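# Carry tube rack through self-closing door to desk

## Task

Move the tube rack from the counter, through the door that swings shut by itself, onto the desk. At the end the rack must stand upright with each tube seated all the way down in a hole, and the door must be closed. The task fails if the rack or any tube reaches the floor, or if a robot topples or is left leaning. One or both robots may be used. Finish by releasing the rack and backing the robots away.

## Robot and tools

Robots: r1 and r2 are identical Hello Robot Stretch 4 units. Each has an omni-wheel base, a mast with a lift, an arm that telescopes forward, a three-joint wrist (yaw, pitch, roll) and a two-finger gripper. Each is about 1.6 m tall, and its base rim lies within 0.23 m of its base origin. Each carries four cameras: rN_head_camera, rN_head_left_camera, rN_head_right_camera and rN_wrist_camera, with N being 1 or 2. Calibration data for these cameras are given in the base frame of the robot carrying them and are only approximately correct. The wrist camera's estimated pose drifts further when the arm is extended.

Frames: the base frame sits on the floor under the centre of the base, with x forward, y left and z up. hand_pose is a point between the open fingertips, expressed in this frame, and the printed value may be slightly wrong. The odometry frame is the base frame as it was at scene start. base_odometry counts wheel rotation, so slipping shows up as travel. Heading is positive to the left, from -3.142 to 3.142. Each robot reports only in its own frames. To tell where one robot is relative to the other, use the images, lidar_m or wrist_depth_mm.

execute_actions: "actions" is a list holding one action, or empty to just read state and images. The action is an object keyed by "r1" and/or "r2". Under each robot you can give "base", "joints", both, plus optional "pace" and "contact_limits". Alternatively give {"end_of_arm": "enable_torque"} alone. All listed motions start at once. "base" takes exactly one relative move from the robot's last reported position. translate_m is metres of straight travel, forward positive, from -2 to 2. strafe_m is metres of sideways travel, left positive, from -2 to 2. rotate_rad is an in-place turn in radians, counter-clockwise from above positive, from -3.2 to 3.2. "joints" holds absolute targets keyed by joint name. lift_m: 0 to 1.2 m. arm_m: extension, 0 to 0.55 m. wrist_yaw_rad: -1.134 to 4.276, 0 forward, positive left, 3.14 folded back, and above 3.4 the arm may block it. wrist_pitch_rad: -1.117 to 4.259, 0 level, 1.57 pointing down. wrist_roll_rad: -1.117 to 4.259, 0 with fingers level, positive clockwise seen from behind. gripper_m: fingertip gap, -0.038 to 0.141 m, with negative values meaning the fingers press each other. A joint target outside its range is clipped and reported. Any other bad value or unknown key rejects the call, and nothing moves. "pace" is "slow", "default", "fast" or "max". The base moves at up to 0.1/0.3/0.4/0.6 m/s and turns at 1/2/3/4 rad/s for these paces, and speeds are lower when the lift is above 0.2. contact_limits takes {"arm_m": v} with v from 0 (gentlest) to 0.75 (firmest), default 0.5. "cameras" lists which images to return: null, omitted or ["all"] returns all of them, and [] returns none. An action runs at most 15 s. An omitted robot or joint may still be pushing toward its earlier target. To unfold the wrist at the start, send lift_m 0.4 together with wrist_yaw_rad 0.

wait: "seconds" from 0 to 10. Nothing is commanded; it returns state and images. zoom_image: "camera" plus "region" [x0, y0, x1, y1] in pixels of that camera's latest full image, at most 504 by 504. finished_scene: pass the current scene number to end the scene. This is final, so the goal must already hold and stay stable.

Result lines: base_status and joint_status report how each motion ended. "done" means the target was reached, though for the base it means only that the wheels turned. "off_target" means it stopped short and may still push. "contact_stop_at_<key>" means it met resistance, and the part may go slack, so a lift may sink under load. "limit_stop_at_tilt" means a lean over 6 degrees, and the lift, arm and wheels go slack until the lean drops. "limit_stop_at_own_body" means a self-collision guard fired. This is likely with pitch below -0.2 combined with roll below -0.4 or above 4. "torque_fault" means a wrist or gripper motor gave out and went limp until enable_torque is sent. on_its_own lists what happened without a command, and its "held at" values are targets, not positions. turned_by_wheels and turned_by_imu differing by over about 0.1 rad points to a collision or slip. base_tilt is in degrees, with forward and right positive. motor_effort is percent of maximum, with the peak in brackets, and positive wheel values push toward a right turn. lidar_m gives 12 distances for 30-degree sectors, starting straight ahead and going counter-clockwise (4th left, 7th behind, 10th right). "-" means nothing seen or closer than 0.25 m, and glass and thin legs may be missed. wrist_depth_mm is a 7x7 grid of depths from 100 to 2000 mm, read from the top left. A stop reported in one call cancels the later calls in that same reply.

Gripping: command a gap smaller than the object. A smaller value squeezes harder and draws the object toward the wrist. The reported gap and "done" do not prove a grasp, but a firm grip usually changes gripper effort. If the fingertips snag on a surface, raise the lift.

Avoid: letting the rack or tubes drop or touch the floor. Avoid robots pressing into each other; a base already touching the other robot presses hard with any further motion. Avoid turning or driving with over 1 kg held and arm_m above 0.2, especially at fast paces. Avoid hard pushes with a raised gripper, and over about 2 kg in a level gripper. When two robots carry together, their travel can differ by about 3 cm per metre, which can strain the load and tip a robot. Loose objects may occasionally get nudged.

Each tool is called after "Request:" as a command line: name --argument value for each argument, lists and objects as JSON in quotes; but a table of rows of numbers goes row by row, as --pt "numbers of a row", without its own name.

## Session

Request:
execute_actions --actions '[]'

Scene clock: 0.00 s.
r1.base_odometry: x=+0.000 y=+0.000 heading=+0.000 (m, m, rad; r1's odometry frame)
r1.turned_by_wheels: +0.000 (rad since the last result)
r1.turned_by_imu: +0.000 (rad since the last result)
r1.base_tilt: forward=+0.1 right=-0.7 (deg)
r1.lidar_m: 1.19 1.25 0.95 0.88 0.95 0.96 0.92 0.96 1.46 1.60 1.73 2.18
r1.base_status: not commanded
r1.joint_positions: lift_m=+0.295 arm_m=-0.001 wrist_yaw_rad=+3.217 wrist_pitch_rad=+0.011 wrist_roll_rad=-0.019 gripper_m=+0.057
r1.joint_status: not commanded
r1.motor_effort: lift_m=+18 arm_m=-1 wrist_yaw_rad=-1 wrist_pitch_rad=-5 wrist_roll_rad=-1 gripper_m=-3 wheel_0=+0 wheel_1=+0 wheel_2=+0 (%)
r1.hand_pose: x=-0.1241 y=+0.0655 z=+0.4701 quat_wxyz=(-0.038, -0.005, -0.010, +0.999) (m; r1's base frame)
r1.wrist_depth_mm: - - 137 1098 1025 1008 991 / - - 137 1078 1042 1025 991 / - 110 138 1078 1078 1042 1008 / 147 143 187 1098 1078 1042 1025 / 211 1182 1138 1118 1078 1042 1008 / 212 1205 201 1138 203 1060 1042 / 208 991 1118 - 1098 1025 1008
r2.base_odometry: x=+0.000 y=+0.000 heading=+0.000 (m, m, rad; r2's odometry frame)
r2.turned_by_wheels: +0.000 (rad since the last result)
r2.turned_by_imu: +0.000 (rad since the last result)
r2.base_tilt: forward=+0.1 right=+0.6 (deg)
r2.lidar_m: 1.75 1.68 1.13 0.78 0.69 0.75 0.99 0.89 0.95 1.24 1.20 2.42
r2.base_status: not commanded
r2.joint_positions: lift_m=+0.252 arm_m=+0.002 wrist_yaw_rad=+3.136 wrist_pitch_rad=-0.004 wrist_roll_rad=+0.008 gripper_m=+0.057
r2.joint_status: not commanded
r2.motor_effort: lift_m=+18 arm_m=+0 wrist_yaw_rad=+1 wrist_pitch_rad=-7 wrist_roll_rad=-2 gripper_m=-2 wheel_0=+0 wheel_1=+0 wheel_2=+0 (%)
r2.hand_pose: x=-0.1147 y=+0.0891 z=+0.4312 quat_wxyz=(+0.003, +0.002, +0.004, +1.000) (m; r2's base frame)
r2.wrist_depth_mm: - 139 1118 1308 976 759 640 / - 126 1160 1281 946 768 647 / 105 137 197 1308 946 759 647 / 132 139 1060 1308 946 759 640 / 878 976 1118 1308 917 759 640 / 878 976 194 1255 198 750 640 / 891 946 1060 110 991 741 640
pictures: r1_head_camera, r1_head_left_camera, r1_head_right_camera, r1_wrist_camera, r2_head_camera, r2_head_left_camera, r2_head_right_camera, r2_wrist_camera
Images, in order (width x height): r1_head_camera 420x560, r1_head_left_camera 420x672, r1_head_right_camera 420x672, r1_wrist_camera 616x392, r2_head_camera 420x560, r2_head_left_camera 420x672, r2_head_right_camera 420x672, r2_wrist_camera 616x392.

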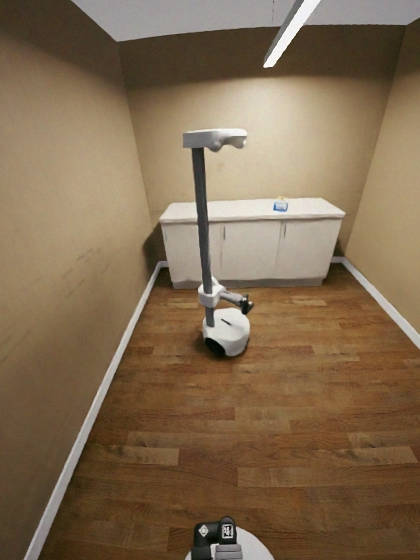

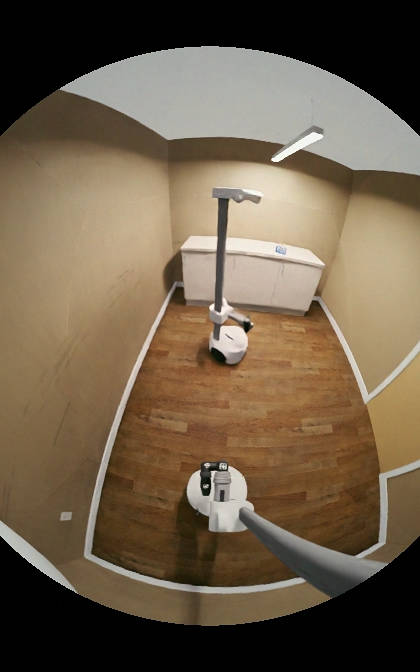

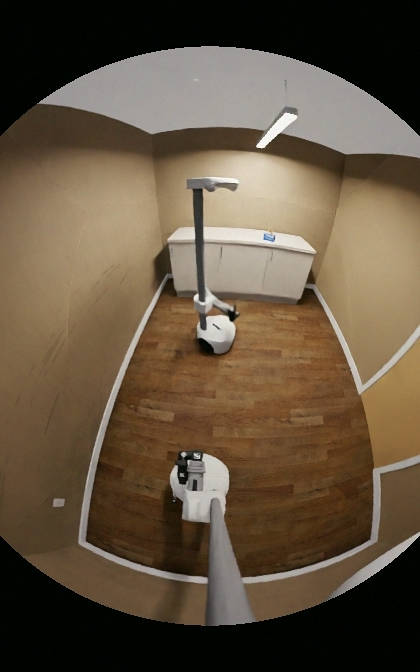

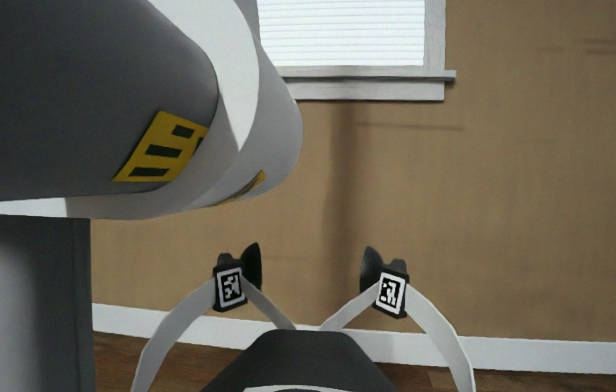

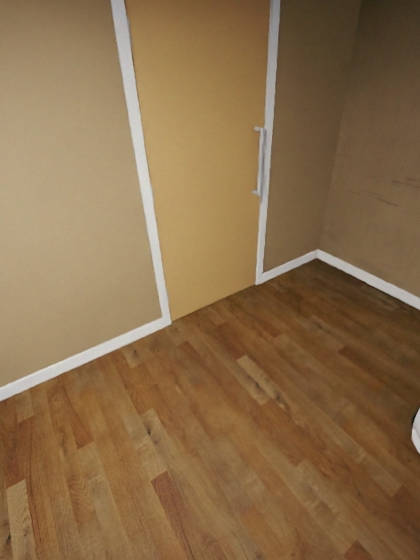

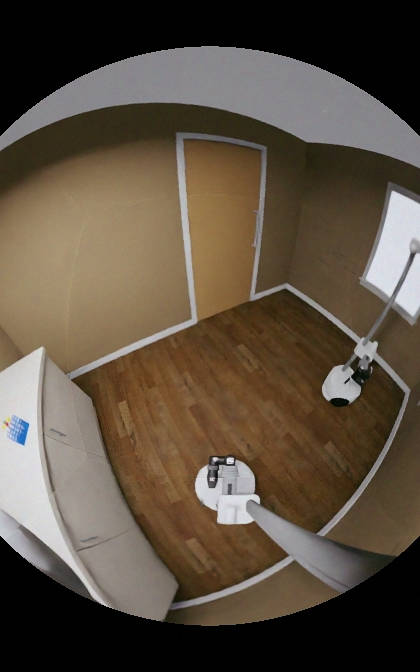

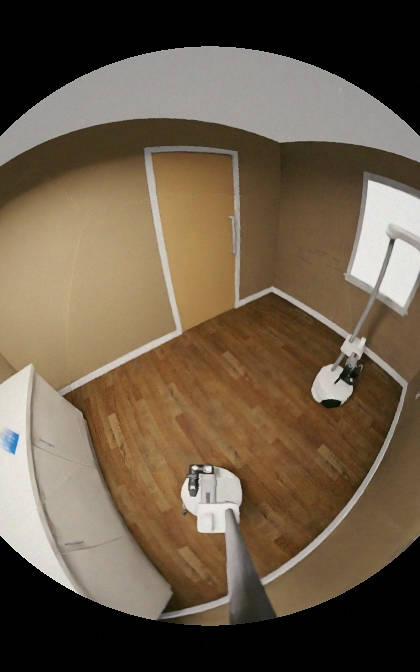

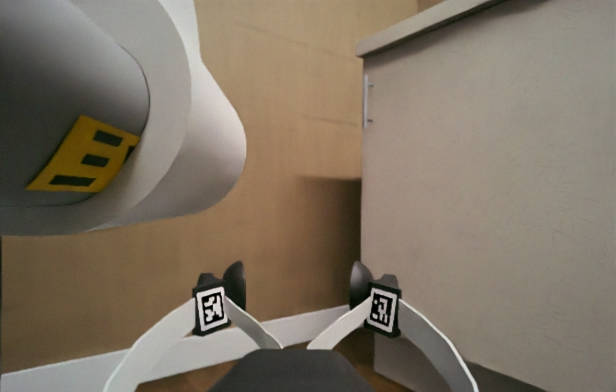

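Request:
execute_actions --actions '[{"r1":{"base":{"rotate_rad":-1.57}},"r2":{"base":{"rotate_rad":2.15},"joints":{"lift_m":0.95,"wrist_yaw_rad":0,"gripper_m":0.14}}}]' --cameras '[]'

Request:
execute_actions --actions '[{"r1":{"base":{"translate_m":0.7}},"r2":{"base":{"strafe_m":-0.6},"joints":{"wrist_pitch_rad":0.4}}}]' --cameras '["r1_head_camera","r1_head_left_camera","r2_head_camera","r2_wrist_camera"]'

Scene clock: 7.63 s.
r1.base_odometry: x=+0.000 y=+0.000 heading=-1.570 (m, m, rad; r1's odometry frame)
r1.turned_by_wheels: -1.570 (rad since the last result)
r1.turned_by_imu: -1.598 (rad since the last result)
r1.base_tilt: forward=-0.2 right=-0.6 (deg)
r1.lidar_m: 1.61 1.77 2.21 1.20 1.26 0.94 0.91 0.94 0.94 0.91 0.98 1.43
r1.base_status: done
r1.joint_positions: lift_m=+0.295 arm_m=-0.001 wrist_yaw_rad=+3.217 wrist_pitch_rad=+0.011 wrist_roll_rad=-0.019 gripper_m=+0.057
r1.joint_status: not commanded
r1.motor_effort: lift_m=+19(19) arm_m=+0(1) wrist_yaw_rad=+3(4) wrist_pitch_rad=-5(5) wrist_roll_rad=-1(0) gripper_m=-1(1) wheel_0=+2(7) wheel_1=+2(11) wheel_2=+1(7) (%)
r1.hand_pose: x=-0.1241 y=+0.0655 z=+0.4701 quat_wxyz=(-0.038, -0.005, -0.010, +0.999) (m; r1's base frame)
r1.wrist_depth_mm: - - 137 1060 1008 976 946 / - - 137 1042 1025 991 976 / - 110 139 1042 1008 1008 960 / 147 143 187 1078 1042 991 960 / 211 1160 1098 1060 1025 1025 991 / 212 1138 200 1098 203 1008 991 / 209 991 1078 - 1025 1008 976
r2.base_odometry: x=+0.000 y=+0.000 heading=+2.150 (m, m, rad; r2's odometry frame)
r2.turned_by_wheels: +2.150 (rad since the last result)
r2.turned_by_imu: +2.135 (rad since the last result)
r2.base_tilt: forward=+0.1 right=+0.7 (deg)
r2.lidar_m: 0.71 0.76 0.99 0.91 0.96 1.33 1.20 2.44 1.76 1.66 1.06 0.75
r2.base_status: done
r2.joint_positions: lift_m=+0.950 arm_m=+0.002 wrist_yaw_rad=+0.000 wrist_pitch_rad=-0.004 wrist_roll_rad=+0.008 gripper_m=+0.140
r2.joint_status: all done
r2.motor_effort: lift_m=+22(24) arm_m=-1(0) wrist_yaw_rad=+0(6) wrist_pitch_rad=-7(7) wrist_roll_rad=+1(0) gripper_m=+0(0) wheel_0=+0(6) wheel_1=+1(4) wheel_2=+1(5) (%)
r2.hand_pose: x=+0.4619 y=-0.0873 z=+1.1290 quat_wxyz=(+1.000, +0.004, -0.002, +0.000) (m; r2's base frame)
r2.wrist_depth_mm: 1078 1098 1118 1118 1138 1118 1160 / 1078 1098 1098 1098 1118 1118 1138 / 1098 1078 1098 1118 1138 1160 1182 / 1098 1098 1118 1118 1118 1138 1118 / 1078 1098 1118 1118 1118 1118 1160 / 891 202 917 904 768 778 661 / 609 585 615 110 621 615 621
pictures: none
No camera images: the call's "cameras" was empty. Leave "cameras" out to get every camera's image.

Scene clock: 11.43 s.
r1.base_odometry: x=+0.001 y=-0.700 heading=-1.569 (m, m, rad; r1's odometry frame)
r1.turned_by_wheels: +0.000 (rad since the last result)
r1.turned_by_imu: -0.001 (rad since the last result)
r1.base_tilt: forward=-0.1 right=-0.8 (deg)
r1.lidar_m: 0.89 1.03 1.43 1.16 2.19 1.69 1.61 1.32 0.97 0.95 1.02 0.99
r1.base_status: done
r1.joint_positions: lift_m=+0.295 arm_m=-0.001 wrist_yaw_rad=+3.217 wrist_pitch_rad=+0.011 wrist_roll_rad=-0.019 gripper_m=+0.057
r1.joint_status: not commanded
r1.motor_effort: lift_m=+18(19) arm_m=+0(1) wrist_yaw_rad=+0(0) wrist_pitch_rad=-5(5) wrist_roll_rad=-1(0) gripper_m=-2(4) wheel_0=+1(7) wheel_1=+2(8) wheel_2=+1(10) (%)
r1.hand_pose: x=-0.1241 y=+0.0655 z=+0.4701 quat_wxyz=(-0.038, -0.005, -0.010, +0.999) (m; r1's base frame)
r1.wrist_depth_mm: - - 137 1756 1708 1661 1576 / - - 137 1756 1756 1661 1618 / - 110 138 1708 1756 1661 1661 / 148 142 187 1808 1808 1708 1618 / 211 1921 1921 1808 1808 1708 1661 / 211 1464 200 1576 203 1576 1618 / 209 991 1118 - 1160 1078 1118
r2.base_odometry: x=+0.502 y=+0.329 heading=+2.150 (m, m, rad; r2's odometry frame)
r2.turned_by_wheels: +0.000 (rad since the last result)
r2.turned_by_imu: +0.003 (rad since the last result)
r2.base_tilt: forward=+0.2 right=+0.6 (deg)
r2.lidar_m: 0.72 0.75 1.03 1.52 1.59 2.14 1.19 1.57 1.11 1.07 1.12 0.76
r2.base_status: done
r2.joint_positions: lift_m=+0.950 arm_m=+0.002 wrist_yaw_rad=+0.000 wrist_pitch_rad=+0.402 wrist_roll_rad=+0.008 gripper_m=+0.140
r2.joint_status: all done
r2.motor_effort: lift_m=+21(22) arm_m=+0(0) wrist_yaw_rad=+1(0) wrist_pitch_rad=-6(7) wrist_roll_rad=+1(1) gripper_m=+0(0) wheel_0=+0(9) wheel_1=+2(11) wheel_2=+2(1) (%)
r2.hand_pose: x=+0.4388 y=-0.0873 z=+1.0150 quat_wxyz=(+0.980, +0.004, +0.200, -0.001) (m; r2's base frame)
r2.wrist_depth_mm: 991 1008 1008 1025 1025 1025 1042 / 1042 1042 1060 1078 1078 1078 1098 / 891 904 627 904 917 1042 1160 / 597 597 597 609 609 615 621 / 574 574 580 585 591 597 603 / 603 202 609 621 615 621 668 / 654 654 661 110 676 683 1281
pictures: r1_head_camera, r1_head_left_camera, r2_head_camera, r2_wrist_camera
camera_calibration (this result's frames):
r2_wrist_camera: T_world_to_cam=[[-0.0226776, -0.999632, -0.0148811, -0.0674204], [-0.376373, 0.0223263, -0.926199, 1.16575], [0.926191, -0.0154032, -0.37674, 0.202426], [0, 0, 0, 1]] pos_world=[0.249743, -0.0903045, 1.15498]
Images, in order (width x height): r1_head_camera 420x560, r1_head_left_camera 420x672, r2_head_camera 420x560, r2_wrist_camera 616x392.

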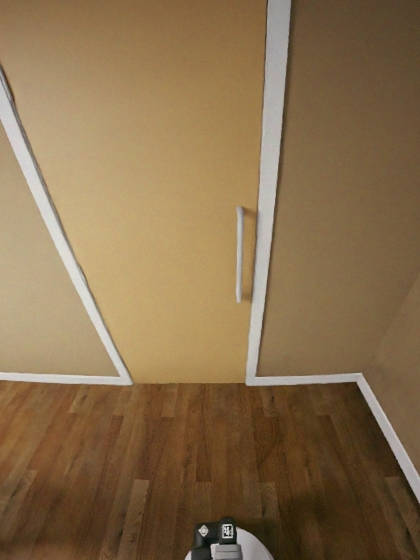

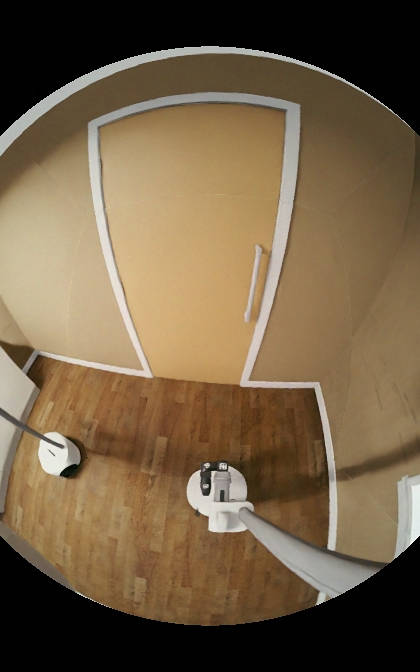

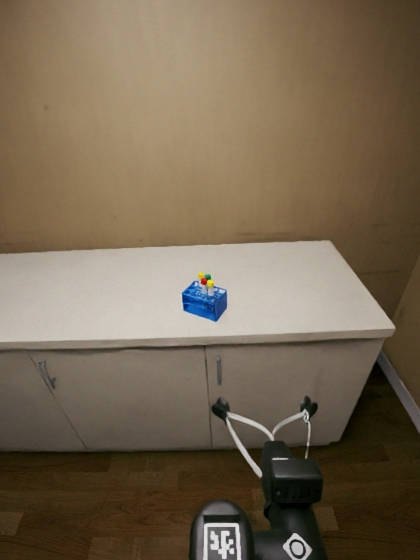

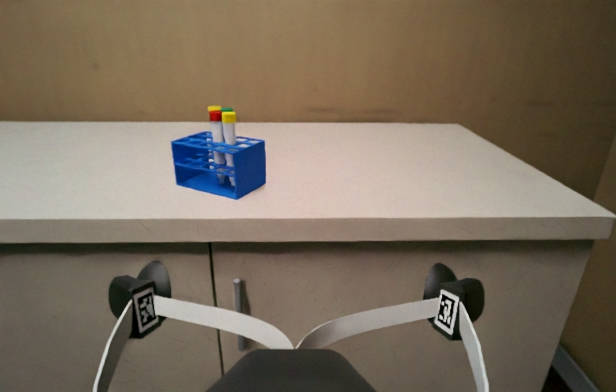

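Request:
execute_actions --actions '[{"r1":{"base":{"strafe_m":-0.045},"joints":{"lift_m":0.6,"wrist_yaw_rad":0,"gripper_m":0.12,"arm_m":0.25}},"r2":{"base":{"rotate_rad":-0.5}}}]' --cameras '[]'

Request:
execute_actions --actions '[{"r2":{"base":{"strafe_m":0.535},"joints":{"arm_m":0.08}}}]' --cameras '["r1_head_camera","r1_wrist_camera","r2_head_camera","r2_wrist_camera"]'

Scene clock: 22.63 s.
r1.base_odometry: x=-0.044 y=-0.700 heading=-1.569 (m, m, rad; r1's odometry frame)
r1.turned_by_wheels: +0.000 (rad since the last result)
r1.turned_by_imu: +0.000 (rad since the last result)
r1.base_tilt: forward=+0.0 right=-0.6 (deg)
r1.lidar_m: 0.90 1.02 1.45 1.22 2.25 1.68 1.61 1.29 0.92 0.91 0.98 0.97
r1.base_status: done
r1.joint_positions: lift_m=+0.600 arm_m=+0.249 wrist_yaw_rad=+0.000 wrist_pitch_rad=+0.011 wrist_roll_rad=-0.019 gripper_m=+0.120
r1.joint_status: all done
r1.motor_effort: lift_m=+22(24) arm_m=+6(11) wrist_yaw_rad=-2(6) wrist_pitch_rad=-5(5) wrist_roll_rad=+0(1) gripper_m=-3(4) wheel_0=+1(10) wheel_1=-2(11) wheel_2=+0(5) (%)
r1.hand_pose: x=+0.7084 y=-0.0873 z=+0.7747 quat_wxyz=(+1.000, -0.009, +0.006, +0.000) (m; r1's base frame)
r1.wrist_depth_mm: 517 512 504 496 480 488 480 / 525 512 504 508 484 488 484 / 525 521 512 504 500 492 488 / 535 525 521 512 500 500 496 / 544 535 517 521 500 504 500 / 544 530 530 517 500 504 500 / 549 544 530 - 517 508 504
r2.base_odometry: x=+0.502 y=+0.329 heading=+1.650 (m, m, rad; r2's odometry frame)
r2.turned_by_wheels: -0.500 (rad since the last result)
r2.turned_by_imu: -0.497 (rad since the last result)
r2.base_tilt: forward=+0.1 right=+0.7 (deg)
r2.lidar_m: 0.74 0.72 0.76 1.09 1.52 1.59 2.26 1.23 1.46 1.09 1.08 1.14
r2.base_status: done
r2.joint_positions: lift_m=+0.950 arm_m=+0.002 wrist_yaw_rad=+0.000 wrist_pitch_rad=+0.402 wrist_roll_rad=+0.008 gripper_m=+0.140
r2.joint_status: not commanded
r2.motor_effort: lift_m=+21(21) arm_m=+0(0) wrist_yaw_rad=+1(1) wrist_pitch_rad=-6(6) wrist_roll_rad=+2(1) gripper_m=+0(1) wheel_0=+0(4) wheel_1=+1(6) wheel_2=+0(8) (%)
r2.hand_pose: x=+0.4388 y=-0.0874 z=+1.0150 quat_wxyz=(+0.980, +0.004, +0.200, -0.001) (m; r2's base frame)
r2.wrist_depth_mm: 931 1008 1118 1281 1182 917 768 / 960 1060 1182 1308 1205 960 788 / 878 891 904 1397 1255 991 809 / 597 597 647 715 1308 1008 842 / 521 585 676 778 1336 1042 866 / 554 202 699 820 1281 976 878 / 585 668 741 110 1397 1078 917
pictures: none
No camera images: the call's "cameras" was empty. Leave "cameras" out to get every camera's image.

Scene clock: 25.73 s.
r1.base_odometry: x=-0.044 y=-0.700 heading=-1.569 (m, m, rad; r1's odometry frame)
r1.turned_by_wheels: +0.000 (rad since the last result)
r1.turned_by_imu: +0.000 (rad since the last result)
r1.base_tilt: forward=-0.1 right=-0.7 (deg)
r1.lidar_m: 0.89 1.00 1.42 1.60 1.55 1.69 1.62 1.25 0.91 0.92 0.97 0.97
r1.base_status: not commanded
r1.joint_positions: lift_m=+0.600 arm_m=+0.249 wrist_yaw_rad=+0.000 wrist_pitch_rad=+0.011 wrist_roll_rad=-0.019 gripper_m=+0.120
r1.joint_status: not commanded
r1.motor_effort: lift_m=+22(22) arm_m=+6(6) wrist_yaw_rad=-5(1) wrist_pitch_rad=-5(5) wrist_roll_rad=-1(1) gripper_m=+0(1) wheel_0=+1(1) wheel_1=-2(2) wheel_2=+0(0) (%)
r1.hand_pose: x=+0.7084 y=-0.0873 z=+0.7747 quat_wxyz=(+1.000, -0.009, +0.006, +0.000) (m; r1's base frame)
r1.wrist_depth_mm: 521 512 508 504 480 480 480 / 517 517 512 500 484 488 484 / 530 521 512 508 500 500 488 / 525 521 517 517 500 504 500 / 535 535 521 517 500 504 500 / 549 539 525 517 496 504 504 / 549 535 535 - 512 508 504
r2.base_odometry: x=-0.031 y=+0.286 heading=+1.650 (m, m, rad; r2's odometry frame)
r2.turned_by_wheels: +0.000 (rad since the last result)
r2.turned_by_imu: -0.002 (rad since the last result)
r2.base_tilt: forward=+0.1 right=+0.7 (deg)
r2.lidar_m: 0.48 0.45 0.49 0.69 1.05 1.13 1.56 1.61 1.56 1.61 1.54 0.66
r2.base_status: done
r2.joint_positions: lift_m=+0.950 arm_m=+0.079 wrist_yaw_rad=+0.000 wrist_pitch_rad=+0.402 wrist_roll_rad=+0.008 gripper_m=+0.140
r2.joint_status: all done
r2.motor_effort: lift_m=+21(21) arm_m=+8(8) wrist_yaw_rad=+2(2) wrist_pitch_rad=-6(7) wrist_roll_rad=+0(1) gripper_m=+1(0) wheel_0=+2(6) wheel_1=-3(7) wheel_2=+0(6) (%)
r2.hand_pose: x=+0.5151 y=-0.0874 z=+1.0150 quat_wxyz=(+0.980, +0.004, +0.200, -0.001) (m; r2's base frame)
r2.wrist_depth_mm: 668 732 820 917 1060 1229 1160 / 691 768 854 976 1118 1308 1138 / 732 798 866 904 917 1308 1205 / 597 597 597 445 615 615 615 / 445 449 449 430 455 484 634 / 359 201 359 366 382 559 732 / 298 297 312 110 492 627 1255
pictures: r1_head_camera, r1_wrist_camera, r2_head_camera, r2_wrist_camera
camera_calibration (this result's frames):
r1_wrist_camera: T_world_to_cam=[[0.0208144, -0.998621, 0.0482017, -0.136505], [-0.0679082, -0.0495129, -0.996462, 0.863367], [0.997474, 0.0174675, -0.0688452, -0.420981], [0, 0, 0, 1]] pos_world=[0.481389, -0.0862158, 0.83791]
r2_wrist_camera: T_world_to_cam=[[-0.0229575, -0.999626, -0.0148794, -0.0656225], [-0.37643, 0.0224312, -0.926173, 1.19446], [0.92616, -0.0156616, -0.376804, 0.131878], [0, 0, 0, 1]] pos_world=[0.325986, -0.0903258, 1.155]
Images, in order (width x height): r1_head_camera 420x560, r1_wrist_camera 616x392, r2_head_camera 420x560, r2_wrist_camera 616x392.

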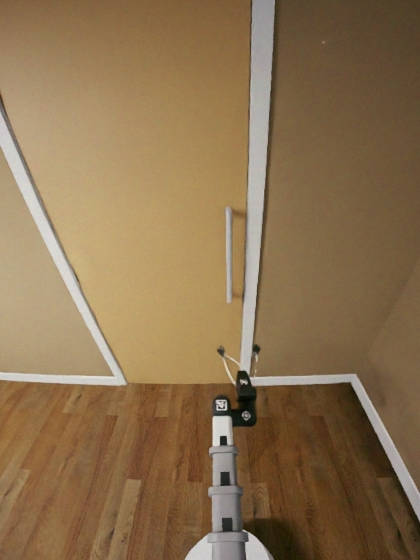

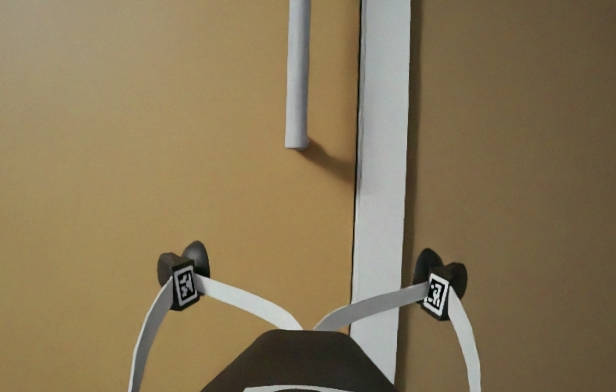

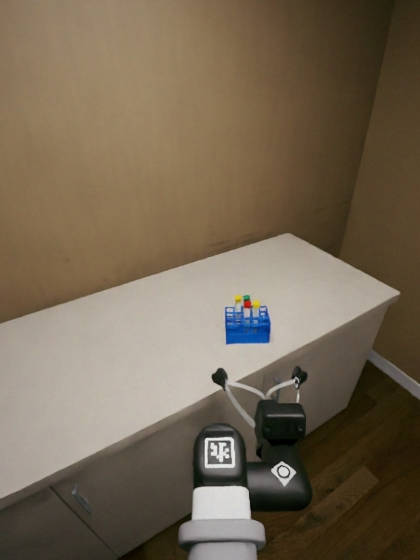

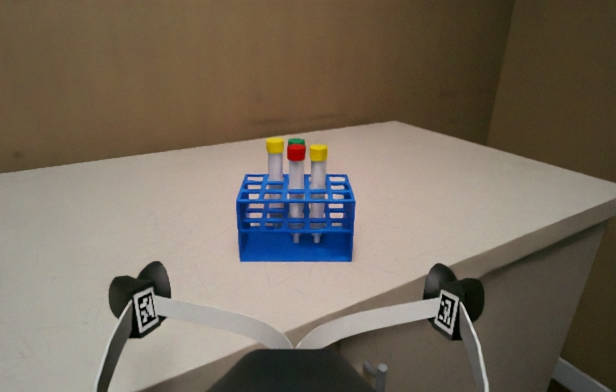

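Request:
execute_actions --actions '[{"r1":{"base":{"translate_m":0.15},"joints":{"lift_m":0.8,"gripper_m":0.09}},"r2":{"joints":{"arm_m":0.22,"lift_m":0.885}}}]' --cameras '["r1_head_camera","r1_wrist_camera","r2_head_camera","r2_wrist_camera"]'

Scene clock: 31.53 s.
r1.base_odometry: x=-0.044 y=-0.850 heading=-1.569 (m, m, rad; r1's odometry frame)
r1.turned_by_wheels: +0.000 (rad since the last result)
r1.turned_by_imu: +0.000 (rad since the last result)
r1.base_tilt: forward=-0.1 right=-0.8 (deg)
r1.lidar_m: 0.74 0.85 1.19 1.73 1.61 1.84 1.76 1.26 0.94 0.93 0.97 0.85
r1.base_status: done
r1.joint_positions: lift_m=+0.800 arm_m=+0.249 wrist_yaw_rad=+0.000 wrist_pitch_rad=+0.011 wrist_roll_rad=-0.019 gripper_m=+0.090
r1.joint_status: all done
r1.motor_effort: lift_m=+21(23) arm_m=+6(6) wrist_yaw_rad=+1(1) wrist_pitch_rad=-6(5) wrist_roll_rad=+1(0) gripper_m=-2(0) wheel_0=+1(6) wheel_1=+2(7) wheel_2=-2(5) (%)
r1.hand_pose: x=+0.7084 y=-0.0874 z=+0.9747 quat_wxyz=(+1.000, -0.009, +0.006, +0.000) (m; r1's base frame)
r1.wrist_depth_mm: 364 357 355 347 332 338 334 / 368 366 355 351 334 343 340 / 368 366 362 353 338 345 340 / 373 368 364 357 342 349 345 / 375 370 368 359 342 353 347 / 379 375 366 297 218 353 349 / 382 382 373 - 347 357 353
r2.base_odometry: x=-0.031 y=+0.286 heading=+1.650 (m, m, rad; r2's odometry frame)
r2.turned_by_wheels: +0.000 (rad since the last result)
r2.turned_by_imu: +0.000 (rad since the last result)
r2.base_tilt: forward=+0.1 right=+0.6 (deg)
r2.lidar_m: 0.48 0.45 0.49 0.70 1.06 1.11 1.56 2.61 1.62 1.61 1.52 0.67
r2.base_status: not commanded
r2.joint_positions: lift_m=+0.885 arm_m=+0.219 wrist_yaw_rad=+0.000 wrist_pitch_rad=+0.402 wrist_roll_rad=+0.008 gripper_m=+0.140
r2.joint_status: all done
r2.motor_effort: lift_m=+13(20) arm_m=+7(9) wrist_yaw_rad=+1(1) wrist_pitch_rad=-6(6) wrist_roll_rad=-2(1) gripper_m=+1(0) wheel_0=+1(1) wheel_1=-2(2) wheel_2=+0(0) (%)
r2.hand_pose: x=+0.6551 y=-0.0874 z=+0.9507 quat_wxyz=(+0.980, +0.004, +0.200, -0.001) (m; r2's base frame)
r2.wrist_depth_mm: 574 634 715 788 904 1060 1098 / 603 661 741 820 960 1138 1118 / 609 661 661 278 668 676 1078 / 430 439 303 291 421 449 452 / 327 329 309 309 319 334 338 / 262 202 264 265 247 258 340 / 219 216 220 110 230 312 455
pictures: r1_head_camera, r1_wrist_camera, r2_head_camera, r2_wrist_camera
camera_calibration (this result's frames):
r1_wrist_camera: T_world_to_cam=[[0.0205563, -0.998626, 0.0482016, -0.146038], [-0.0679211, -0.0494953, -0.996462, 1.06268], [0.997479, 0.0172097, -0.0688452, -0.407216], [0, 0, 0, 1]] pos_world=[0.48137, -0.0862317, 1.03792]
r2_wrist_camera: T_world_to_cam=[[-0.0228778, -0.999628, -0.0148779, -0.0633986], [-0.376494, 0.0224008, -0.926148, 1.18757], [0.926137, -0.0155868, -0.376866, -0.021952], [0, 0, 0, 1]] pos_world=[0.465992, -0.0903196, 1.09065]
Images, in order (width x height): r1_head_camera 420x560, r1_wrist_camera 616x392, r2_head_camera 420x560, r2_wrist_camera 616x392.

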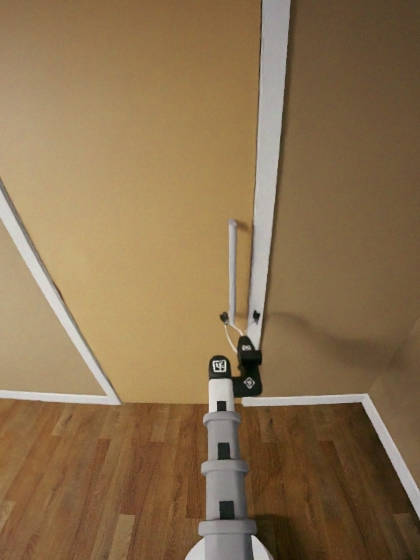

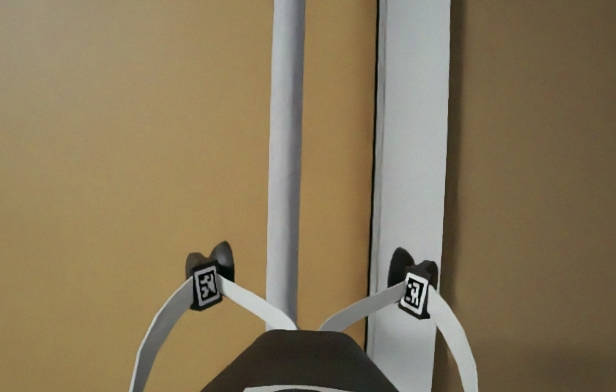

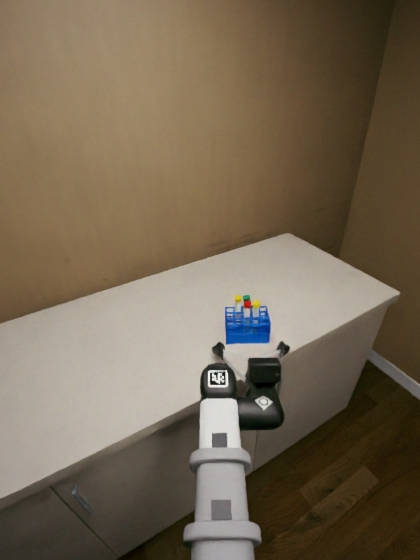

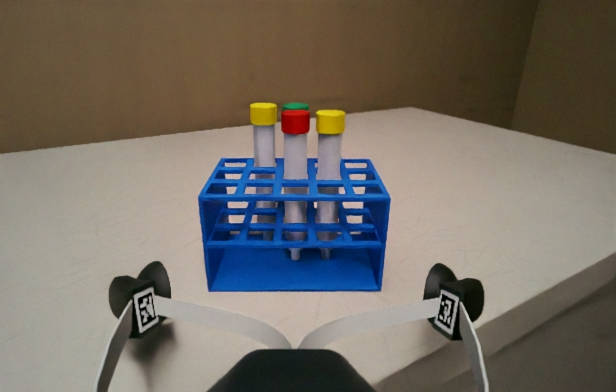

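Request:
execute_actions --actions '[{"r1":{"base":{"strafe_m":0.028},"joints":{"arm_m":0.33}},"r2":{"joints":{"arm_m":0.295},"pace":"slow"}}]' --cameras '["r1_wrist_camera","r2_wrist_camera"]'

Request:
execute_actions --actions '[{"r1":{"joints":{"gripper_m":-0.03}},"r2":{"joints":{"gripper_m":0.06},"pace":"slow"}}]' --cameras '["r1_wrist_camera","r2_wrist_camera"]'

Request:
execute_actions --actions '[{"r1":{"base":{"translate_m":-0.2},"pace":"slow"},"r2":{"joints":{"lift_m":0.93},"pace":"slow"}}]' --cameras '["r1_head_camera","r1_wrist_camera","r2_head_camera","r2_wrist_camera"]'

Scene clock: 37.57 s.
r1.base_odometry: x=-0.016 y=-0.850 heading=-1.569 (m, m, rad; r1's odometry frame)
r1.turned_by_wheels: +0.000 (rad since the last result)
r1.turned_by_imu: +0.001 (rad since the last result)
r1.base_tilt: forward=-0.1 right=-0.4 (deg)
r1.lidar_m: 0.74 0.85 1.22 2.00 1.59 1.85 1.77 1.29 0.97 0.96 1.02 0.82
r1.base_status: done
r1.joint_positions: lift_m=+0.800 arm_m=+0.329 wrist_yaw_rad=+0.000 wrist_pitch_rad=+0.011 wrist_roll_rad=-0.019 gripper_m=+0.090
r1.joint_status: all done
r1.motor_effort: lift_m=+22(22) arm_m=+6(8) wrist_yaw_rad=+3(1) wrist_pitch_rad=-5(5) wrist_roll_rad=+1(1) gripper_m=+0(1) wheel_0=-1(8) wheel_1=+0(11) wheel_2=+0(5) (%)
r1.hand_pose: x=+0.7883 y=-0.0874 z=+0.9747 quat_wxyz=(+1.000, -0.009, +0.006, +0.000) (m; r1's base frame)
r1.wrist_depth_mm: 282 279 277 204 271 251 260 / 286 282 277 205 271 254 264 / 286 283 279 210 273 255 265 / 291 285 282 277 274 258 267 / 293 289 282 279 277 259 271 / 296 290 285 208 216 262 273 / 297 294 290 - 279 266 274
r2.base_odometry: x=-0.031 y=+0.286 heading=+1.650 (m, m, rad; r2's odometry frame)
r2.turned_by_wheels: +0.000 (rad since the last result)
r2.turned_by_imu: +0.000 (rad since the last result)
r2.base_tilt: forward=+0.1 right=+0.7 (deg)
r2.lidar_m: 0.47 0.45 0.50 0.69 1.05 1.14 1.55 2.63 1.62 1.60 1.55 0.66
r2.base_status: not commanded
r2.joint_positions: lift_m=+0.885 arm_m=+0.294 wrist_yaw_rad=+0.000 wrist_pitch_rad=+0.402 wrist_roll_rad=+0.008 gripper_m=+0.140
r2.joint_status: all done
r2.motor_effort: lift_m=+13(13) arm_m=+7(7) wrist_yaw_rad=+1(1) wrist_pitch_rad=-6(7) wrist_roll_rad=-1(3) gripper_m=+0(1) wheel_0=+1(2) wheel_1=-3(2) wheel_2=+0(0) (%)
r2.hand_pose: x=+0.7300 y=-0.0874 z=+0.9507 quat_wxyz=(+0.980, +0.004, +0.200, -0.001) (m; r2's base frame)
r2.wrist_depth_mm: 530 574 647 732 831 976 1025 / 549 609 676 768 866 1042 1060 / 569 615 597 224 668 676 1078 / 433 433 254 211 445 452 452 / 324 327 233 211 211 334 336 / 262 197 213 223 207 247 268 / 218 216 214 110 217 222 222
pictures: r1_wrist_camera, r2_wrist_camera
camera_calibration (this result's frames):
r1_wrist_camera: T_world_to_cam=[[0.0204629, -0.998628, 0.0482025, -0.147635], [-0.067885, -0.0494891, -0.996465, 1.06809], [0.997483, 0.0171184, -0.0688046, -0.486996], [0, 0, 0, 1]] pos_world=[0.561299, -0.0862373, 1.03793]
r2_wrist_camera: T_world_to_cam=[[-0.0228777, -0.999628, -0.0148778, -0.0616834], [-0.376494, 0.0224007, -0.926148, 1.2158], [0.926137, -0.0155867, -0.376866, -0.0913891], [0, 0, 0, 1]] pos_world=[0.540967, -0.0903196, 1.09065]
Images, in order (width x height): r1_wrist_camera 616x392, r2_wrist_camera 616x392.

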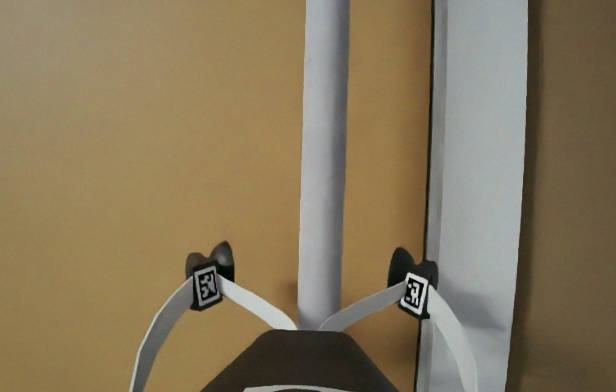

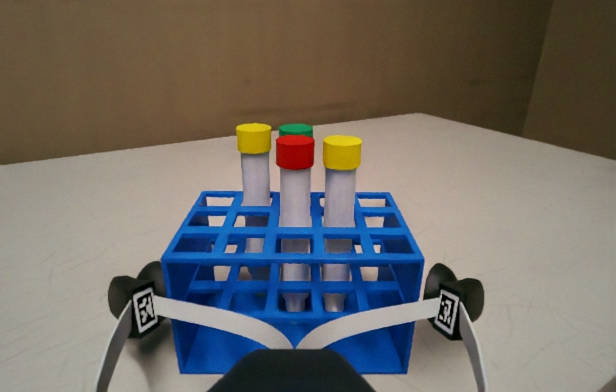

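Scene clock: 41.37 s.
r1.base_odometry: x=-0.016 y=-0.850 heading=-1.569 (m, m, rad; r1's odometry frame)
r1.turned_by_wheels: +0.000 (rad since the last result)
r1.turned_by_imu: +0.000 (rad since the last result)
r1.base_tilt: forward=+0.0 right=-0.7 (deg)
r1.lidar_m: 0.74 0.85 1.20 1.76 1.59 1.83 1.77 1.31 0.94 0.94 1.02 0.82
r1.base_status: not commanded
r1.joint_positions: lift_m=+0.800 arm_m=+0.329 wrist_yaw_rad=-0.001 wrist_pitch_rad=+0.011 wrist_roll_rad=-0.019 gripper_m=-0.029
r1.joint_status: all done
r1.motor_effort: lift_m=+22(22) arm_m=+3(6) wrist_yaw_rad=+1(9) wrist_pitch_rad=-5(6) wrist_roll_rad=-1(1) gripper_m=-22(19) wheel_0=-3(4) wheel_1=+0(0) wheel_2=-1(1) (%)
r1.hand_pose: x=+0.7887 y=-0.0877 z=+0.9747 quat_wxyz=(+1.000, -0.009, +0.006, +0.000) (m; r1's base frame)
r1.wrist_depth_mm: 271 267 264 257 254 251 262 / 273 271 264 260 257 253 265 / 276 270 266 198 260 256 265 / 278 274 271 196 262 258 268 / 279 277 271 198 263 262 271 / 285 278 189 197 187 262 273 / 286 281 277 - 267 264 274
r2.base_odometry: x=-0.031 y=+0.286 heading=+1.650 (m, m, rad; r2's odometry frame)
r2.turned_by_wheels: +0.000 (rad since the last result)
r2.turned_by_imu: +0.000 (rad since the last result)
r2.base_tilt: forward=+0.1 right=+0.7 (deg)
r2.lidar_m: 0.50 0.47 0.49 0.65 1.06 1.13 1.56 2.62 1.59 1.60 1.55 0.68
r2.base_status: not commanded
r2.joint_positions: lift_m=+0.885 arm_m=+0.294 wrist_yaw_rad=+0.000 wrist_pitch_rad=+0.403 wrist_roll_rad=+0.008 gripper_m=+0.060
r2.joint_status: all done
r2.motor_effort: lift_m=+13(13) arm_m=+8(8) wrist_yaw_rad=+2(1) wrist_pitch_rad=-10(10) wrist_roll_rad=+1(2) gripper_m=-21(19) wheel_0=+1(1) wheel_1=-2(2) wheel_2=+0(0) (%)
r2.hand_pose: x=+0.7299 y=-0.0874 z=+0.9504 quat_wxyz=(+0.980, +0.004, +0.200, -0.001) (m; r2's base frame)
r2.wrist_depth_mm: 525 580 647 715 842 946 1042 / 549 603 676 768 891 1042 1078 / 564 615 591 194 661 668 1042 / 430 433 233 195 392 449 445 / 324 324 202 193 193 334 334 / 260 177 202 201 200 184 267 / 210 211 192 110 194 213 215
pictures: r1_wrist_camera, r2_wrist_camera
camera_calibration (this result's frames):
r1_wrist_camera: T_world_to_cam=[[0.019351, -0.99865, 0.0482023, -0.14709], [-0.06794, -0.0494133, -0.996465, 1.06816], [0.997502, 0.0160077, -0.0688045, -0.487537], [0, 0, 0, 1]] pos_world=[0.561735, -0.0863057, 1.03793]
r2_wrist_camera: T_world_to_cam=[[-0.0228928, -0.999628, -0.0148539, -0.0617015], [-0.377452, 0.0224004, -0.925758, 1.21583], [0.925746, -0.0155866, -0.377824, -0.0901984], [0, 0, 0, 1]] pos_world=[0.541006, -0.0903196, 1.09057]
Images, in order (width x height): r1_wrist_camera 616x392, r2_wrist_camera 616x392.

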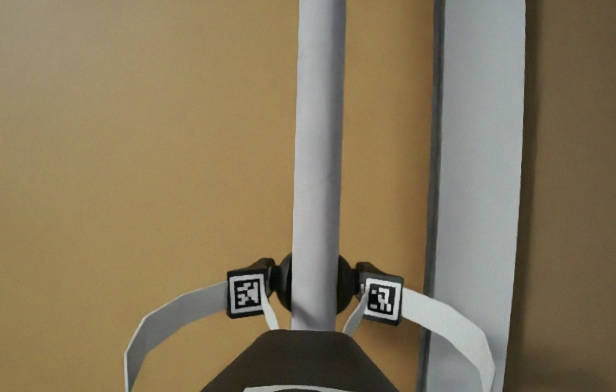

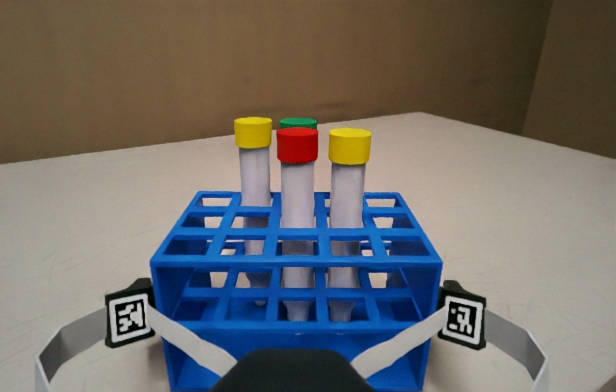

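Scene clock: 44.63 s.
r1.base_odometry: x=-0.016 y=-0.650 heading=-1.566 (m, m, rad; r1's odometry frame)
r1.turned_by_wheels: +0.004 (rad since the last result)
r1.turned_by_imu: +0.018 (rad since the last result)
r1.base_tilt: forward=-0.1 right=-0.6 (deg)
r1.lidar_m: 0.71 0.92 1.54 1.53 1.52 1.63 1.57 1.28 0.94 0.94 1.02 1.03
r1.base_status: done
r1.joint_positions: lift_m=+0.800 arm_m=+0.330 wrist_yaw_rad=+0.029 wrist_pitch_rad=+0.012 wrist_roll_rad=-0.019 gripper_m=-0.029
r1.joint_status: not commanded
r1.on_its_own: wrist_yaw_rad is at rest, and its effort (-86) is outside its rest range (-13 to +13)
r1.motor_effort: lift_m=+22(22) arm_m=+0(3) wrist_yaw_rad=-86(94) wrist_pitch_rad=-7(7) wrist_roll_rad=+0(1) gripper_m=-24(25) wheel_0=+20(23) wheel_1=+3(7) wheel_2=+26(24) (%)
r1.hand_pose: x=+0.7917 y=-0.0790 z=+0.9746 quat_wxyz=(+1.000, -0.010, +0.006, +0.015) (m; r1's base frame)
r1.wrist_depth_mm: 357 315 279 182 229 430 427 / 359 317 278 186 231 436 430 / 362 319 282 189 231 439 430 / 366 324 285 247 234 439 436 / 370 324 283 203 236 445 442 / 375 314 190 187 186 452 445 / 382 327 297 - 236 459 445
r2.base_odometry: x=-0.031 y=+0.286 heading=+1.650 (m, m, rad; r2's odometry frame)
r2.turned_by_wheels: +0.000 (rad since the last result)
r2.turned_by_imu: +0.000 (rad since the last result)
r2.base_tilt: forward=+0.1 right=+0.6 (deg)
r2.lidar_m: 0.47 0.43 0.47 0.67 1.06 1.14 1.59 1.55 1.55 1.61 1.53 0.65
r2.base_status: not commanded
r2.joint_positions: lift_m=+0.930 arm_m=+0.294 wrist_yaw_rad=+0.000 wrist_pitch_rad=+0.403 wrist_roll_rad=+0.008 gripper_m=+0.060
r2.joint_status: all done
r2.motor_effort: lift_m=+23(24) arm_m=+7(8) wrist_yaw_rad=+2(1) wrist_pitch_rad=-9(10) wrist_roll_rad=+0(2) gripper_m=-20(21) wheel_0=+1(2) wheel_1=-3(3) wheel_2=+0(0) (%)
r2.hand_pose: x=+0.7299 y=-0.0874 z=+0.9946 quat_wxyz=(+0.980, +0.004, +0.200, -0.001) (m; r2's base frame)
r2.wrist_depth_mm: 530 580 640 723 820 976 1042 / 549 609 683 768 878 1042 1078 / 569 640 691 194 831 1060 1118 / 535 539 232 194 488 554 559 / 404 404 202 193 193 415 418 / 324 177 203 201 201 184 334 / 262 263 192 110 193 266 267
pictures: r1_head_camera, r1_wrist_camera, r2_head_camera, r2_wrist_camera
camera_calibration (this result's frames):
r1_wrist_camera: T_world_to_cam=[[0.049458, -0.997613, 0.0481939, -0.162169], [-0.0669434, -0.0514556, -0.996429, 1.06765], [0.99653, 0.0460551, -0.0693284, -0.487018], [0, 0, 0, 1]] pos_world=[0.564821, -0.0844158, 1.03789]
r2_wrist_camera: T_world_to_cam=[[-0.0228939, -0.999628, -0.0148524, -0.0610463], [-0.377523, 0.0224006, -0.925729, 1.25674], [0.925717, -0.0155865, -0.377895, -0.0734133], [0, 0, 0, 1]] pos_world=[0.54101, -0.0903196, 1.13475]
Images, in order (width x height): r1_head_camera 420x560, r1_wrist_camera 616x392, r2_head_camera 420x560, r2_wrist_camera 616x392.

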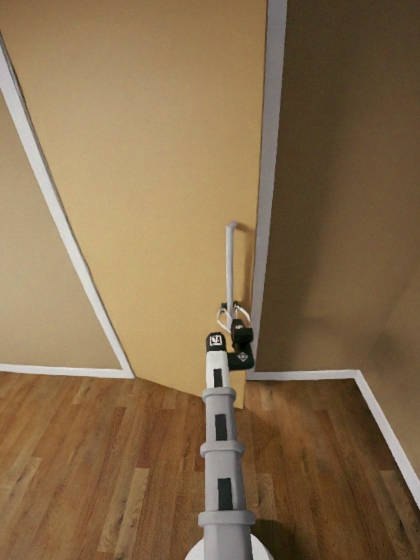

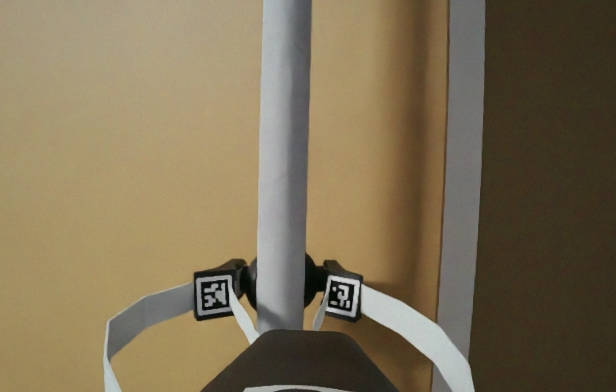

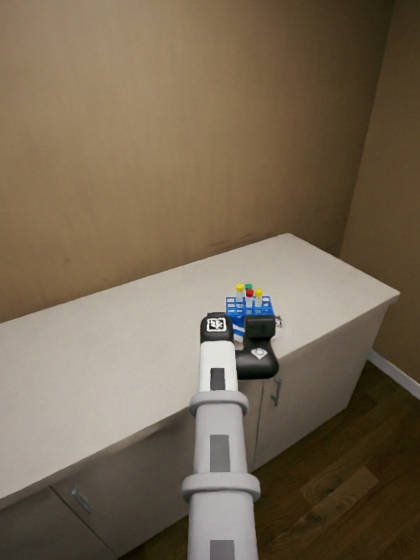

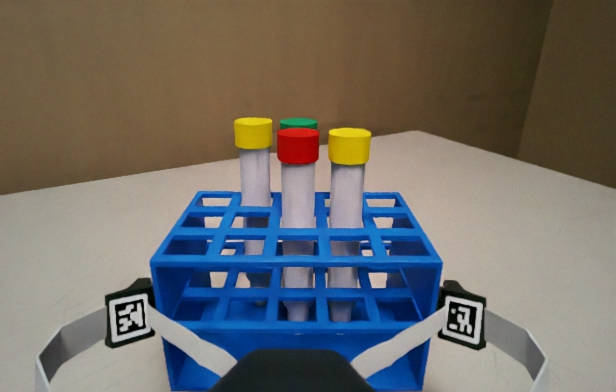

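Request:
execute_actions --actions '[{"r1":{"base":{"strafe_m":0.12},"joints":{"arm_m":0.2},"pace":"slow"},"r2":{"joints":{"arm_m":0.0},"base":{"translate_m":-0.5},"pace":"slow"}}]' --cameras '[]'

Request:
execute_actions --actions '[{"r1":{"base":{"strafe_m":0.1},"joints":{"arm_m":0.09},"pace":"slow"},"r2":{"base":{"rotate_rad":-1.1},"pace":"slow"}}]' --cameras '["r1_head_camera","r2_head_left_camera"]'

Scene clock: 58.80 s.
r1.base_odometry: x=+0.104 y=-0.650 heading=-1.566 (m, m, rad; r1's odometry frame)
r1.turned_by_wheels: -0.001 (rad since the last result)
r1.turned_by_imu: +0.000 (rad since the last result)
r1.base_tilt: forward=-0.1 right=-0.6 (deg)
r1.lidar_m: 0.59 0.90 1.52 1.43 1.12 1.62 1.55 1.48 1.07 1.04 1.14 0.64
r1.base_status: done
r1.joint_positions: lift_m=+0.800 arm_m=+0.201 wrist_yaw_rad=-0.005 wrist_pitch_rad=+0.012 wrist_roll_rad=-0.019 gripper_m=-0.029
r1.joint_status: all done
r1.on_its_own: wrist_yaw_rad is at rest, and its effort (+17) is outside its rest range (-13 to +13)
r1.motor_effort: lift_m=+21(22) arm_m=-7(13) wrist_yaw_rad=+17(84) wrist_pitch_rad=-7(7) wrist_roll_rad=+0(0) gripper_m=-17(25) wheel_0=-9(19) wheel_1=+1(14) wheel_2=-3(19) (%)
r1.hand_pose: x=+0.6602 y=-0.0889 z=+0.9746 quat_wxyz=(+1.000, -0.009, +0.006, -0.003) (m; r1's base frame)
r1.wrist_depth_mm: 452 373 306 178 230 212 574 / 459 368 309 180 233 213 580 / 452 370 309 180 234 214 585 / 459 375 312 182 235 216 585 / 466 379 314 185 232 222 597 / 473 379 187 182 187 217 603 / 484 384 327 - 234 221 603
r2.base_odometry: x=+0.008 y=-0.212 heading=+1.650 (m, m, rad; r2's odometry frame)
r2.turned_by_wheels: +0.000 (rad since the last result)
r2.turned_by_imu: +0.003 (rad since the last result)
r2.base_tilt: forward=+0.1 right=+0.6 (deg)
r2.lidar_m: 0.38 0.90 0.95 0.87 0.81 0.87 1.20 2.19 1.13 1.53 1.78 0.43
r2.base_status: done
r2.joint_positions: lift_m=+0.930 arm_m=+0.004 wrist_yaw_rad=+0.000 wrist_pitch_rad=+0.403 wrist_roll_rad=+0.008 gripper_m=+0.060
r2.joint_status: all done
joint sent to its limit — the command would take r2.arm_m past its lower limit, so that joint was sent only as far as its limit.
r2.motor_effort: lift_m=+23(23) arm_m=-7(8) wrist_yaw_rad=+1(2) wrist_pitch_rad=-10(10) wrist_roll_rad=-1(1) gripper_m=-20(20) wheel_0=+0(4) wheel_1=-2(5) wheel_2=+1(5) (%)
r2.hand_pose: x=+0.4400 y=-0.0874 z=+0.9946 quat_wxyz=(+0.980, +0.004, +0.200, -0.001) (m; r2's base frame)
r2.wrist_depth_mm: 1042 1182 1308 1464 1618 1661 1397 / 1078 1205 1308 1430 1661 1661 1430 / 798 809 778 193 1042 1576 1464 / 654 723 233 195 1042 1708 1464 / 683 750 202 193 193 1756 1537 / 715 177 202 201 201 184 1576 / 732 866 193 110 193 1366 1336
pictures: none
No camera images: the call's "cameras" was empty. Leave "cameras" out to get every camera's image.

Scene clock: 61.20 s.
r1.base_odometry: x=+0.204 y=-0.649 heading=-1.567 (m, m, rad; r1's odometry frame)
r1.turned_by_wheels: +0.000 (rad since the last result)
r1.turned_by_imu: -0.002 (rad since the last result)
r1.base_tilt: forward=-0.1 right=-0.7 (deg)
r1.lidar_m: 0.48 0.89 1.56 0.94 0.88 1.61 1.57 1.61 1.17 1.13 1.23 0.50
r1.base_status: done
r1.joint_positions: lift_m=+0.800 arm_m=+0.091 wrist_yaw_rad=-0.004 wrist_pitch_rad=+0.011 wrist_roll_rad=-0.019 gripper_m=-0.029
r1.joint_status: all done
r1.motor_effort: lift_m=+21(21) arm_m=-7(11) wrist_yaw_rad=+12(53) wrist_pitch_rad=-6(8) wrist_roll_rad=-1(1) gripper_m=-15(20) wheel_0=-7(19) wheel_1=+3(4) wheel_2=-2(11) (%)
r1.hand_pose: x=+0.5503 y=-0.0885 z=+0.9747 quat_wxyz=(+1.000, -0.009, +0.006, -0.002) (m; r1's base frame)
r1.wrist_depth_mm: 732 477 347 273 220 190 683 / 741 480 347 274 221 192 691 / 741 480 351 178 223 193 691 / 741 488 349 178 229 194 699 / 750 484 351 178 224 195 707 / 768 496 185 175 188 191 723 / 759 508 375 - 225 190 715
r2.base_odometry: x=+0.008 y=-0.212 heading=+0.550 (m, m, rad; r2's odometry frame)
r2.turned_by_wheels: -1.100 (rad since the last result)
r2.turned_by_imu: -1.093 (rad since the last result)
r2.base_tilt: forward=+0.1 right=+0.6 (deg)
r2.lidar_m: 0.41 1.36 0.92 0.90 0.94 0.86 0.82 0.84 1.14 2.19 1.04 0.46
r2.base_status: done
r2.joint_positions: lift_m=+0.930 arm_m=+0.004 wrist_yaw_rad=+0.000 wrist_pitch_rad=+0.403 wrist_roll_rad=+0.008 gripper_m=+0.060
r2.joint_status: not commanded
r2.motor_effort: lift_m=+22(23) arm_m=-7(7) wrist_yaw_rad=+1(1) wrist_pitch_rad=-10(9) wrist_roll_rad=-1(0) gripper_m=-20(20) wheel_0=+0(5) wheel_1=+1(6) wheel_2=+0(4) (%)
r2.hand_pose: x=+0.4400 y=-0.0874 z=+0.9946 quat_wxyz=(+0.980, +0.004, +0.200, -0.001) (m; r2's base frame)
r2.wrist_depth_mm: 1366 1336 1397 1397 1366 1229 1138 / 1397 1464 1430 1464 1464 1308 1160 / 1499 1499 1499 193 1499 1397 1205 / 1576 1618 233 195 1499 1397 1281 / 1708 1708 201 193 194 1499 1281 / 1661 177 202 202 201 184 1430 / 1336 1336 192 110 193 1336 1397
pictures: r1_head_camera, r2_head_left_camera
Images, in order (width x height): r1_head_camera 420x560, r2_head_left_camera 420x672.

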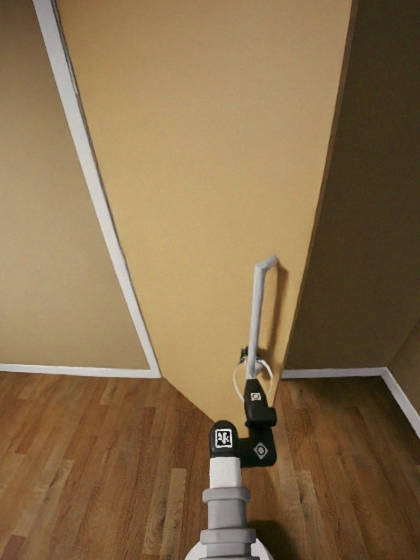

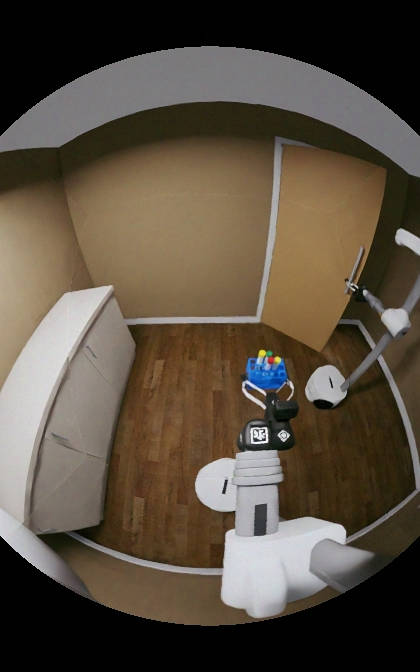

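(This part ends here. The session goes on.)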